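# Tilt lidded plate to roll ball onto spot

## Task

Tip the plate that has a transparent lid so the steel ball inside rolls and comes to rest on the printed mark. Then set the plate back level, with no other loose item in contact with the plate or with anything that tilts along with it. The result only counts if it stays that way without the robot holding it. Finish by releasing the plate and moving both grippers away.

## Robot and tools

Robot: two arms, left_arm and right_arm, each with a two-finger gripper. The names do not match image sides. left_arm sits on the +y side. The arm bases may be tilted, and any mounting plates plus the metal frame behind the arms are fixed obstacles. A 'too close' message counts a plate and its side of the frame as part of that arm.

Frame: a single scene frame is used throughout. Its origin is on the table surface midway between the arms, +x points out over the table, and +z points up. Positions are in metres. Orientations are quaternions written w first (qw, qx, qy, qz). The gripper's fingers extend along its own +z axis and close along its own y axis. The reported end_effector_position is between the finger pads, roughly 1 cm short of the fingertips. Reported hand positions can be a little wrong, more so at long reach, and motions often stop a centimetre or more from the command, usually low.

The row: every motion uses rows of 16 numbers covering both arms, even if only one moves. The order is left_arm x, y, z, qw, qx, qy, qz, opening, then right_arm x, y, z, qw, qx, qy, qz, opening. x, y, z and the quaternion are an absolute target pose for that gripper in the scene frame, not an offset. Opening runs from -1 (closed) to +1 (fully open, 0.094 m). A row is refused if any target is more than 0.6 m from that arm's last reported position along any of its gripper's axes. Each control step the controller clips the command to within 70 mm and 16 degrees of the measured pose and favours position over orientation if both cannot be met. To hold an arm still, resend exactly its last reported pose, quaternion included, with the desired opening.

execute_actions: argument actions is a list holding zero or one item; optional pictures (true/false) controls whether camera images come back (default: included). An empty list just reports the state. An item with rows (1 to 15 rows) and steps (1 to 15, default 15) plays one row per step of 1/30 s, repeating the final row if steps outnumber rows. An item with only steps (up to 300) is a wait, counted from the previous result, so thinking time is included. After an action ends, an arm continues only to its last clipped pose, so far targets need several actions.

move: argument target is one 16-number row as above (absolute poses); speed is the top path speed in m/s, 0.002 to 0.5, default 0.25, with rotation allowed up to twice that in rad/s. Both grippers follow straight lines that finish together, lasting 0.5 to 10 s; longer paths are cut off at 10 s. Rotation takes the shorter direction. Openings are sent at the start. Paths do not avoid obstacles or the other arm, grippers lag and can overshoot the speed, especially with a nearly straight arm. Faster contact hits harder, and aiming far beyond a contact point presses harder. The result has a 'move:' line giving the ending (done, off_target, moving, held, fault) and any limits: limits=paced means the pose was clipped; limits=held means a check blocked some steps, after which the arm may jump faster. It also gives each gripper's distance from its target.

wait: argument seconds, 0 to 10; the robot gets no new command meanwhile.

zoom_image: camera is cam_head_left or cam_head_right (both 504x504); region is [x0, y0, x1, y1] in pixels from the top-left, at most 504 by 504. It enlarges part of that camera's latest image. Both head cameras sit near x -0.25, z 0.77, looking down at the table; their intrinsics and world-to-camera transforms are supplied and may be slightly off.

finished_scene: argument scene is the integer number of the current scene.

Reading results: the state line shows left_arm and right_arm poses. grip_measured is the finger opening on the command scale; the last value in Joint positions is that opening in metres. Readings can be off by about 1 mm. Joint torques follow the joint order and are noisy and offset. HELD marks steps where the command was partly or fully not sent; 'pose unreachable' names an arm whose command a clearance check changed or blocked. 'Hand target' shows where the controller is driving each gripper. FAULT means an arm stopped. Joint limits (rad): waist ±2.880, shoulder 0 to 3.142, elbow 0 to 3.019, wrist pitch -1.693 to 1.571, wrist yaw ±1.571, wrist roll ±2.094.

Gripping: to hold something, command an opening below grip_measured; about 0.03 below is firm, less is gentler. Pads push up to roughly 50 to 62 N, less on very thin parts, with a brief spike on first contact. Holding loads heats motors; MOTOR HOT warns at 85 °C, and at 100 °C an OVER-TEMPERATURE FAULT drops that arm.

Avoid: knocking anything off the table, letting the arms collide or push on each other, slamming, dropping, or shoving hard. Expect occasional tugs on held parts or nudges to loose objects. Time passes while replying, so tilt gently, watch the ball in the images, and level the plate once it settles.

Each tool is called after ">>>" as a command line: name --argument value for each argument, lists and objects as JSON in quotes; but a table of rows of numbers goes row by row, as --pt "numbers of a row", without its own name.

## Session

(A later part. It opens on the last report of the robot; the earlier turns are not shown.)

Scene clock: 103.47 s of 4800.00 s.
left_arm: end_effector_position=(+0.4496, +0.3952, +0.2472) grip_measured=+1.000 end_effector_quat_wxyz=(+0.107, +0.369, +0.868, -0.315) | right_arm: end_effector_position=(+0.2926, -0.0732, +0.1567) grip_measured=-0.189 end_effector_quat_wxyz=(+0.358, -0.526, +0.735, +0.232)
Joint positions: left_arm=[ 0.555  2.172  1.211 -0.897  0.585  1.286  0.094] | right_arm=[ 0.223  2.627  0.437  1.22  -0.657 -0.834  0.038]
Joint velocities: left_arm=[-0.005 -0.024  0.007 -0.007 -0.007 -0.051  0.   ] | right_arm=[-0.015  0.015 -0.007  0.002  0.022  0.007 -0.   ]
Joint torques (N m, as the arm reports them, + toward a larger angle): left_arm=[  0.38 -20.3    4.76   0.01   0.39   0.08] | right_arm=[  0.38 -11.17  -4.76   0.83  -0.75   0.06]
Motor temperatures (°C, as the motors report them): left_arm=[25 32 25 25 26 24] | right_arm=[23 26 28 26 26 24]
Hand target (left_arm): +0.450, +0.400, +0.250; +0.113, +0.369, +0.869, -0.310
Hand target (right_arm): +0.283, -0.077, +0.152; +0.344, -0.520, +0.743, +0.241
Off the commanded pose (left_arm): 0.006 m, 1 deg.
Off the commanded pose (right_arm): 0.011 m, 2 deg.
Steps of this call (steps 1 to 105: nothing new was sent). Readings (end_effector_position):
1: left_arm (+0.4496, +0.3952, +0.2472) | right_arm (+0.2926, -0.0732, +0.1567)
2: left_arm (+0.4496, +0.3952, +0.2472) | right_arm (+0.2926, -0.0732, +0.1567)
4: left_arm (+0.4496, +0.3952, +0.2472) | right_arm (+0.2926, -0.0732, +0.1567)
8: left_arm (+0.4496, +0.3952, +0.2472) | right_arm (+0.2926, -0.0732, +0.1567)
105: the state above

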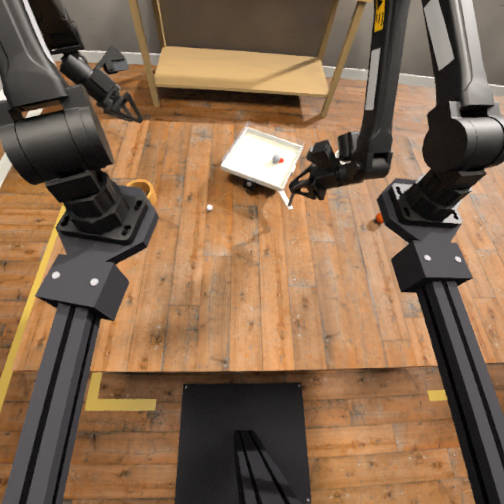

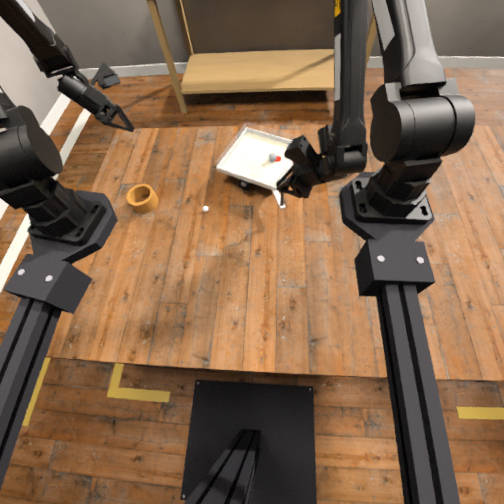

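>>> execute_actions --actions '[{"rows":[[0.45,0.4,0.25,0.113,0.369,0.869,-0.31,1,0.283,-0.0795,0.152,0.344,-0.52,0.743,0.241,-0.23]]}]' --pictures false

>>> execute_actions --actions '[{"steps":180}]' --pictures false

>>> execute_actions --actions '[{"rows":[[0.45,0.4,0.25,0.113,0.369,0.869,-0.31,1,0.283,-0.0632,0.152,0.344,-0.52,0.743,0.241,-0.23]],"steps":14}]' --pictures false

>>> execute_actions --actions '[{"rows":[[0.45,0.4,0.25,0.113,0.369,0.869,-0.31,1,0.283,-0.0767,0.152,0.344,-0.52,0.743,0.241,-0.23]]}]' --pictures false

>>> wait --seconds 3.5

>>> zoom_image --camera "cam_head_left" --region '[200,100,330,230]'

Scene clock: 106.57 s of 4800.00 s.
left_arm: end_effector_position=(+0.4496, +0.3952, +0.2472) grip_measured=+1.000 end_effector_quat_wxyz=(+0.107, +0.369, +0.868, -0.315) | right_arm: end_effector_position=(+0.2927, -0.0742, +0.1559) grip_measured=-0.189 end_effector_quat_wxyz=(+0.357, -0.526, +0.735, +0.235)
Joint positions: left_arm=[ 0.555  2.172  1.211 -0.897  0.585  1.286  0.094] | right_arm=[ 0.215  2.627  0.44   1.21  -0.665 -0.842  0.038]
Joint velocities: left_arm=[-0.005  0.005 -0.002 -0.017 -0.007  0.022  0.   ] | right_arm=[-0.015 -0.015 -0.007 -0.007 -0.007 -0.081  0.   ]
Joint torques (N m, as the arm reports them, + toward a larger angle): left_arm=[  1.31 -19.94   4.55  -0.11   0.39   0.06] | right_arm=[ -0.14 -11.3   -5.02   0.78  -0.7   -0.02]
Motor temperatures (°C, as the motors report them): left_arm=[25 32 25 25 26 24] | right_arm=[23 26 28 26 26 24]
Hand target (left_arm): +0.450, +0.400, +0.250; +0.113, +0.369, +0.869, -0.310
Hand target (right_arm): +0.283, -0.079, +0.152; +0.344, -0.520, +0.743, +0.241
Off the commanded pose (left_arm): 0.006 m, 1 deg.
Off the commanded pose (right_arm): 0.012 m, 2 deg.
Steps of this call (steps 1 to 78: nothing new was sent; steps 79 to 93: all 15 steps of this action). Readings (end_effector_position):
79: left_arm (+0.4496, +0.3952, +0.2472) | right_arm (+0.2924, -0.0733, +0.1566)
80: left_arm (+0.4496, +0.3952, +0.2472) | right_arm (+0.2927, -0.0734, +0.1565)
82: left_arm (+0.4496, +0.3952, +0.2472) | right_arm (+0.2927, -0.0740, +0.1563)
86: left_arm (+0.4496, +0.3952, +0.2472) | right_arm (+0.2926, -0.0742, +0.1560)
93: the state above

Scene clock: 112.57 s of 4800.00 s.
left_arm: end_effector_position=(+0.4496, +0.3952, +0.2472) grip_measured=+1.000 end_effector_quat_wxyz=(+0.107, +0.369, +0.868, -0.315) | right_arm: end_effector_position=(+0.2927, -0.0743, +0.1559) grip_measured=-0.189 end_effector_quat_wxyz=(+0.357, -0.526, +0.735, +0.235)
Joint positions: left_arm=[ 0.555  2.172  1.211 -0.897  0.585  1.286  0.094] | right_arm=[ 0.215  2.627  0.44   1.21  -0.665 -0.843  0.038]
Joint velocities: left_arm=[-0.005 -0.005 -0.007  0.007  0.066 -0.051  0.   ] | right_arm=[ 0.005  0.005  0.002  0.007 -0.051  0.022 -0.001]
Joint torques (N m, as the arm reports them, + toward a larger angle): left_arm=[  0.68 -19.49   4.77  -0.09   0.37   0.07] | right_arm=[ -0.12 -11.3   -5.03   0.79  -0.7   -0.01]
Motor temperatures (°C, as the motors report them): left_arm=[25 32 25 25 26 24] | right_arm=[23 26 28 26 26 24]
Hand target (left_arm): +0.450, +0.400, +0.250; +0.113, +0.369, +0.869, -0.310
Hand target (right_arm): +0.283, -0.079, +0.152; +0.344, -0.520, +0.743, +0.241
Off the commanded pose (left_arm): 0.006 m, 1 deg.
Off the commanded pose (right_arm): 0.012 m, 2 deg.
Steps of this call (steps 1 to 150: nothing new was sent; then 1.00 s passed at rest). Readings (end_effector_position):
1: left_arm (+0.4496, +0.3952, +0.2472) | right_arm (+0.2927, -0.0742, +0.1559)
2: left_arm (+0.4496, +0.3952, +0.2472) | right_arm (+0.2927, -0.0742, +0.1559)
4: left_arm (+0.4496, +0.3952, +0.2472) | right_arm (+0.2927, -0.0742, +0.1559)
8: left_arm (+0.4496, +0.3952, +0.2472) | right_arm (+0.2927, -0.0742, +0.1559)
150: the state above

Scene clock: 113.03 s of 4800.00 s.
left_arm: end_effector_position=(+0.4496, +0.3952, +0.2472) grip_measured=+1.000 end_effector_quat_wxyz=(+0.107, +0.369, +0.868, -0.315) | right_arm: end_effector_position=(+0.2924, -0.0713, +0.1545) grip_measured=-0.189 end_effector_quat_wxyz=(+0.353, -0.530, +0.739, +0.221)
Joint positions: left_arm=[ 0.555  2.172  1.211 -0.897  0.585  1.286  0.094] | right_arm=[ 0.248  2.627  0.436  1.227 -0.619 -0.822  0.038]
Joint velocities: left_arm=[-0.005  0.005  0.007 -0.002 -0.007  0.007  0.   ] | right_arm=[ 0.005 -0.005 -0.002  0.002 -0.037 -0.007 -0.   ]
Joint torques (N m, as the arm reports them, + toward a larger angle): left_arm=[  1.02 -19.74   4.65  -0.05   0.35   0.06] | right_arm=[  3.43 -10.87  -4.14   1.95  -0.94   0.64]
Motor temperatures (°C, as the motors report them): left_arm=[25 32 25 25 26 24] | right_arm=[23 26 28 26 26 24]
Hand target (left_arm): +0.450, +0.400, +0.250; +0.113, +0.369, +0.869, -0.310
Hand target (right_arm): +0.283, -0.064, +0.152; +0.344, -0.521, +0.743, +0.242
Off the commanded pose (left_arm): 0.006 m, 1 deg.
Off the commanded pose (right_arm): 0.013 m, 3 deg.
Steps of this call (steps 1 to 14: all 14 steps of this action). Readings (end_effector_position):
1: left_arm (+0.4496, +0.3952, +0.2472) | right_arm (+0.2935, -0.0745, +0.1553)
2: left_arm (+0.4496, +0.3952, +0.2472) | right_arm (+0.2934, -0.0739, +0.1545)
4: left_arm (+0.4496, +0.3952, +0.2472) | right_arm (+0.2924, -0.0720, +0.1541)
8: left_arm (+0.4496, +0.3952, +0.2472) | right_arm (+0.2924, -0.0713, +0.1545)
14: the state above

Scene clock: 113.53 s of 4800.00 s.
left_arm: end_effector_position=(+0.4496, +0.3952, +0.2472) grip_measured=+1.000 end_effector_quat_wxyz=(+0.107, +0.369, +0.868, -0.315) | right_arm: end_effector_position=(+0.2926, -0.0732, +0.1567) grip_measured=-0.189 end_effector_quat_wxyz=(+0.358, -0.526, +0.735, +0.233)
Joint positions: left_arm=[ 0.555  2.172  1.211 -0.897  0.585  1.286  0.094] | right_arm=[ 0.223  2.627  0.437  1.22  -0.657 -0.834  0.038]
Joint velocities: left_arm=[-0.005  0.005 -0.012  0.012 -0.037 -0.022  0.   ] | right_arm=[-0.015  0.015 -0.017  0.002 -0.007 -0.037 -0.   ]
Joint torques (N m, as the arm reports them, + toward a larger angle): left_arm=[  0.08 -19.87   4.51  -0.1    0.38   0.05] | right_arm=[  0.28 -11.13  -4.77   0.82  -0.75   0.05]
Motor temperatures (°C, as the motors report them): left_arm=[25 32 25 25 26 24] | right_arm=[23 26 28 26 26 24]
Hand target (left_arm): +0.450, +0.400, +0.250; +0.113, +0.369, +0.869, -0.310
Hand target (right_arm): +0.283, -0.077, +0.152; +0.344, -0.520, +0.743, +0.241
Off the commanded pose (left_arm): 0.006 m, 1 deg.
Off the commanded pose (right_arm): 0.011 m, 2 deg.
Steps of this call (steps 1 to 15: all 15 steps of this action). Readings (end_effector_position):
1: left_arm (+0.4496, +0.3952, +0.2472) | right_arm (+0.2919, -0.0712, +0.1551)
2: left_arm (+0.4496, +0.3952, +0.2472) | right_arm (+0.2919, -0.0716, +0.1560)
4: left_arm (+0.4496, +0.3952, +0.2472) | right_arm (+0.2928, -0.0729, +0.1569)
8: left_arm (+0.4496, +0.3952, +0.2472) | right_arm (+0.2926, -0.0732, +0.1567)
15: the state above

Scene clock: 117.03 s of 4800.00 s.
left_arm: end_effector_position=(+0.4496, +0.3952, +0.2472) grip_measured=+1.000 end_effector_quat_wxyz=(+0.107, +0.369, +0.868, -0.315) | right_arm: end_effector_position=(+0.2926, -0.0732, +0.1567) grip_measured=-0.189 end_effector_quat_wxyz=(+0.358, -0.526, +0.735, +0.233)
Joint positions: left_arm=[ 0.555  2.172  1.211 -0.897  0.585  1.286  0.094] | right_arm=[ 0.223  2.627  0.437  1.22  -0.657 -0.834  0.038]
Joint velocities: left_arm=[-0.015 -0.005 -0.007  0.007  0.007  0.022  0.   ] | right_arm=[-0.005  0.005  0.017  0.017 -0.022 -0.037 -0.002]
Joint torques (N m, as the arm reports them, + toward a larger angle): left_arm=[  1.11 -19.78   4.67  -0.17   0.41   0.07] | right_arm=[  0.35 -11.14  -4.78   0.83  -0.75   0.05]
Motor temperatures (°C, as the motors report them): left_arm=[25 32 25 25 26 24] | right_arm=[23 26 28 26 26 24]
Hand target (left_arm): +0.450, +0.400, +0.250; +0.113, +0.369, +0.869, -0.310
Hand target (right_arm): +0.283, -0.077, +0.152; +0.344, -0.520, +0.743, +0.241
Off the commanded pose (left_arm): 0.006 m, 1 deg.
Off the commanded pose (right_arm): 0.011 m, 2 deg.
Steps of this call (steps 1 to 105: nothing new was sent). Readings (end_effector_position):
1: left_arm (+0.4496, +0.3952, +0.2472) | right_arm (+0.2926, -0.0732, +0.1567)
2: left_arm (+0.4496, +0.3952, +0.2472) | right_arm (+0.2926, -0.0732, +0.1567)
4: left_arm (+0.4496, +0.3952, +0.2472) | right_arm (+0.2926, -0.0732, +0.1567)
8: left_arm (+0.4496, +0.3952, +0.2472) | right_arm (+0.2926, -0.0732, +0.1567)
105: the state above

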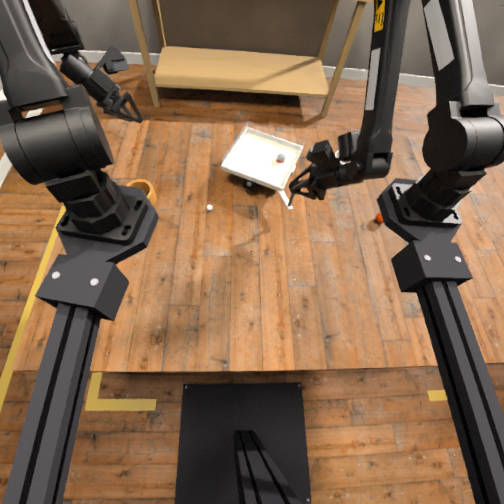

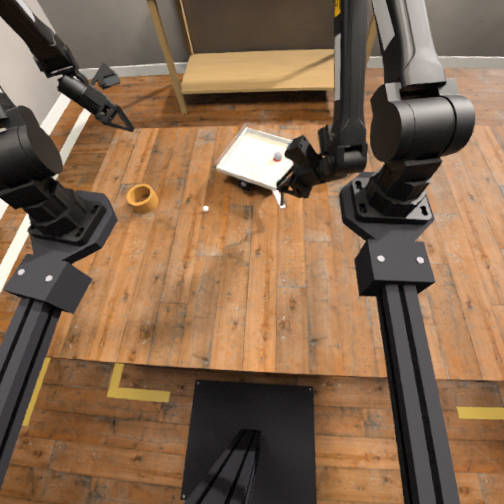

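Region (200, 100, 330, 230) of cam_head_left's 504x504 image, scaled by 3.877, with more detail than that image has.

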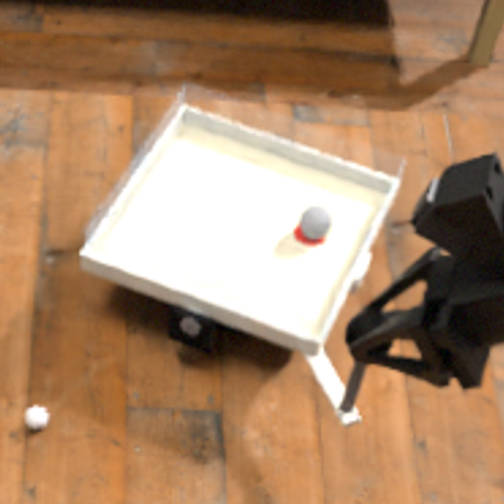

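>>> execute_actions --actions '[{"rows":[[0.45,0.4,0.25,0.113,0.369,0.869,-0.31,1,0.283,-0.0767,0.152,0.344,-0.52,0.743,0.241,0.6]]}]' --pictures false

>>> move --target '[0.45,0.4,0.25,0.113,0.369,0.869,-0.31,1,0.27,-0.12,0.27,0.344,-0.52,0.743,0.241,0.6]' --speed 0.1

>>> wait --seconds 2

>>> zoom_image --camera "cam_head_left" --region '[200,100,330,230]'

Scene clock: 120.20 s of 4800.00 s.
left_arm: end_effector_position=(+0.4496, +0.3952, +0.2472) grip_measured=+1.000 end_effector_quat_wxyz=(+0.107, +0.369, +0.868, -0.315) | right_arm: end_effector_position=(+0.2908, -0.0728, +0.1564) grip_measured=+0.597 end_effector_quat_wxyz=(+0.355, -0.526, +0.736, +0.237)
Joint positions: left_arm=[ 0.555  2.172  1.211 -0.897  0.585  1.286  0.094] | right_arm=[ 0.223  2.627  0.437  1.213 -0.662 -0.834  0.075]
Joint velocities: left_arm=[-0.024 -0.005 -0.012 -0.012 -0.022 -0.007  0.   ] | right_arm=[-0.005 -0.005 -0.002  0.007 -0.125  0.007 -0.   ]
Joint torques (N m, as the arm reports them, + toward a larger angle): left_arm=[  1.49 -19.55   4.64  -0.25   0.37   0.07] | right_arm=[  0.34 -10.93  -4.77   1.09  -0.53   0.04]
Motor temperatures (°C, as the motors report them): left_arm=[25 32 25 25 26 24] | right_arm=[23 27 28 26 26 24]
Hand target (left_arm): +0.450, +0.400, +0.250; +0.113, +0.369, +0.869, -0.310
Hand target (right_arm): +0.283, -0.077, +0.152; +0.344, -0.520, +0.743, +0.241
Off the commanded pose (left_arm): 0.006 m, 1 deg.
Off the commanded pose (right_arm): 0.010 m, 2 deg.
Steps of this call (steps 1 to 80: nothing new was sent; steps 81 to 95: all 15 steps of this action). Readings (end_effector_position):
81: left_arm (+0.4496, +0.3952, +0.2472) | right_arm (+0.2925, -0.0731, +0.1567)
82: left_arm (+0.4496, +0.3952, +0.2472) | right_arm (+0.2918, -0.0728, +0.1567)
84: left_arm (+0.4496, +0.3952, +0.2472) | right_arm (+0.2912, -0.0728, +0.1565)
88: left_arm (+0.4496, +0.3952, +0.2472) | right_arm (+0.2909, -0.0729, +0.1563)
95: the state above

Scene clock: 122.17 s of 4800.00 s.
left_arm: end_effector_position=(+0.4496, +0.3952, +0.2472) grip_measured=+1.000 end_effector_quat_wxyz=(+0.107, +0.369, +0.868, -0.315) | right_arm: end_effector_position=(+0.2740, -0.1171, +0.2680) grip_measured=+0.597 end_effector_quat_wxyz=(+0.343, -0.523, +0.742, +0.242)
Joint positions: left_arm=[ 0.555  2.172  1.211 -0.897  0.585  1.286  0.094] | right_arm=[ 0.033  2.052  0.201  0.703 -0.752 -1.049  0.075]
Joint velocities: left_arm=[-0.015 -0.015  0.017 -0.002  0.007 -0.007  0.   ] | right_arm=[-0.005 -0.015  0.012 -0.007  0.051 -0.081 -0.   ]
Joint torques (N m, as the arm reports them, + toward a larger angle): left_arm=[  0.75 -20.1    4.54  -0.09   0.4    0.07] | right_arm=[ -0.19 -10.32  -2.58   0.78  -0.62  -0.09]
Motor temperatures (°C, as the motors report them): left_arm=[25 32 25 25 26 24] | right_arm=[23 27 28 26 26 24]
Hand target (left_arm): +0.450, +0.400, +0.250; +0.113, +0.369, +0.869, -0.310
Hand target (right_arm): +0.271, -0.120, +0.270; +0.343, -0.521, +0.744, +0.241
Off the commanded pose (left_arm): 0.006 m, 1 deg.
Off the commanded pose (right_arm): 0.005 m, 0 deg.
move: done

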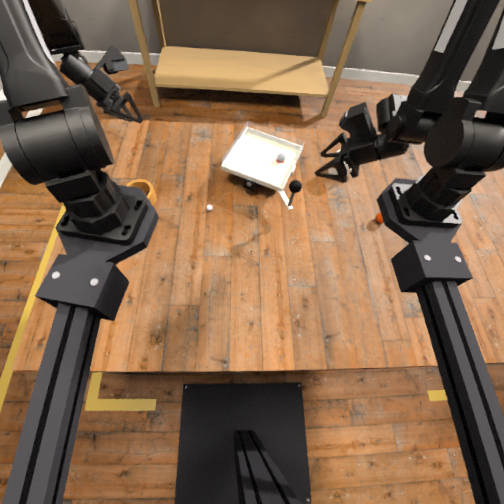

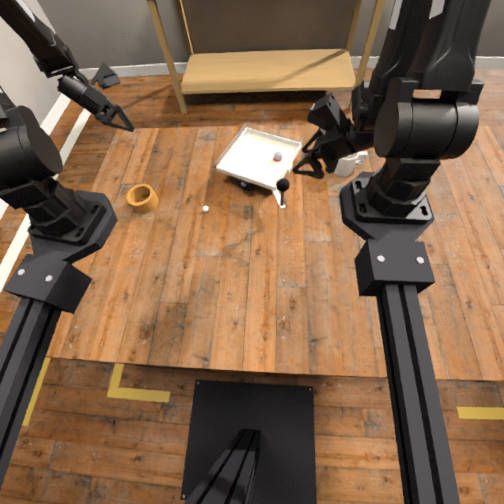

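Scene clock: 124.17 s of 4800.00 s.
left_arm: end_effector_position=(+0.4496, +0.3952, +0.2472) grip_measured=+1.000 end_effector_quat_wxyz=(+0.107, +0.369, +0.868, -0.315) | right_arm: end_effector_position=(+0.2739, -0.1171, +0.2680) grip_measured=+0.597 end_effector_quat_wxyz=(+0.343, -0.524, +0.741, +0.242)
Joint positions: left_arm=[ 0.555  2.172  1.211 -0.897  0.585  1.286  0.094] | right_arm=[ 0.033  2.052  0.201  0.703 -0.752 -1.052  0.075]
Joint velocities: left_arm=[-0.005  0.005 -0.007 -0.002  0.022 -0.022  0.   ] | right_arm=[ 0.005  0.005 -0.002 -0.002  0.022  0.022 -0.001]
Joint torques (N m, as the arm reports them, + toward a larger angle): left_arm=[  0.73 -20.14   4.53  -0.01   0.4    0.06] | right_arm=[ -0.23 -10.38  -2.53   0.8   -0.62  -0.08]
Motor temperatures (°C, as the motors report them): left_arm=[25 32 25 25 26 24] | right_arm=[23 27 28 26 26 24]
Hand target (left_arm): +0.450, +0.400, +0.250; +0.113, +0.369, +0.869, -0.310
Hand target (right_arm): +0.271, -0.120, +0.270; +0.343, -0.521, +0.744, +0.241
Off the commanded pose (left_arm): 0.006 m, 1 deg.
Off the commanded pose (right_arm): 0.005 m, 0 deg.
Steps of this call (steps 1 to 60: nothing new was sent). Readings (end_effector_position):
1: left_arm (+0.4496, +0.3952, +0.2472) | right_arm (+0.2739, -0.1171, +0.2680)
2: left_arm (+0.4496, +0.3952, +0.2472) | right_arm (+0.2739, -0.1171, +0.2680)
4: left_arm (+0.4496, +0.3952, +0.2472) | right_arm (+0.2739, -0.1171, +0.2680)
8: left_arm (+0.4496, +0.3952, +0.2472) | right_arm (+0.2739, -0.1171, +0.2680)
60: the state above

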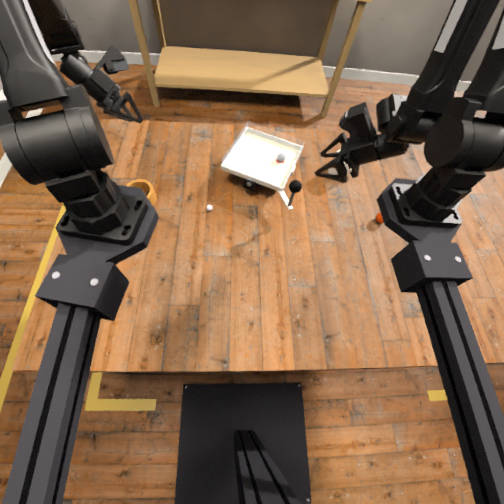

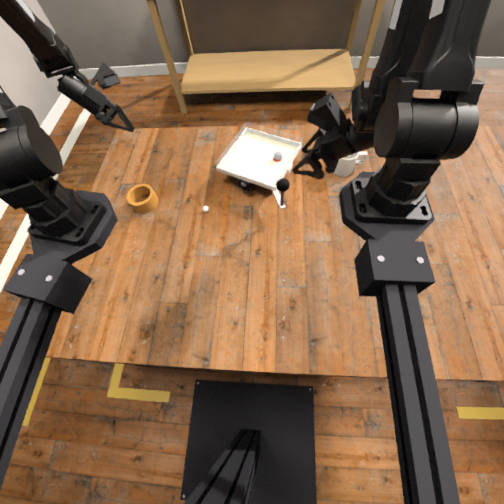

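Region (200, 100, 330, 230) of cam_head_left's 504x504 image, scaled by 3.877, with more detail than that image has.

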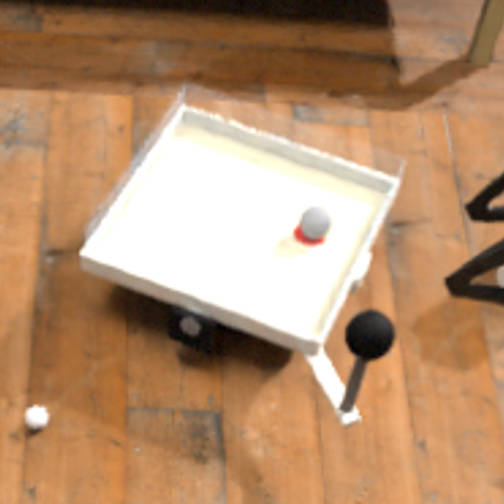

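>>> finished_scene --scene 1

The scene is finished: the task was done.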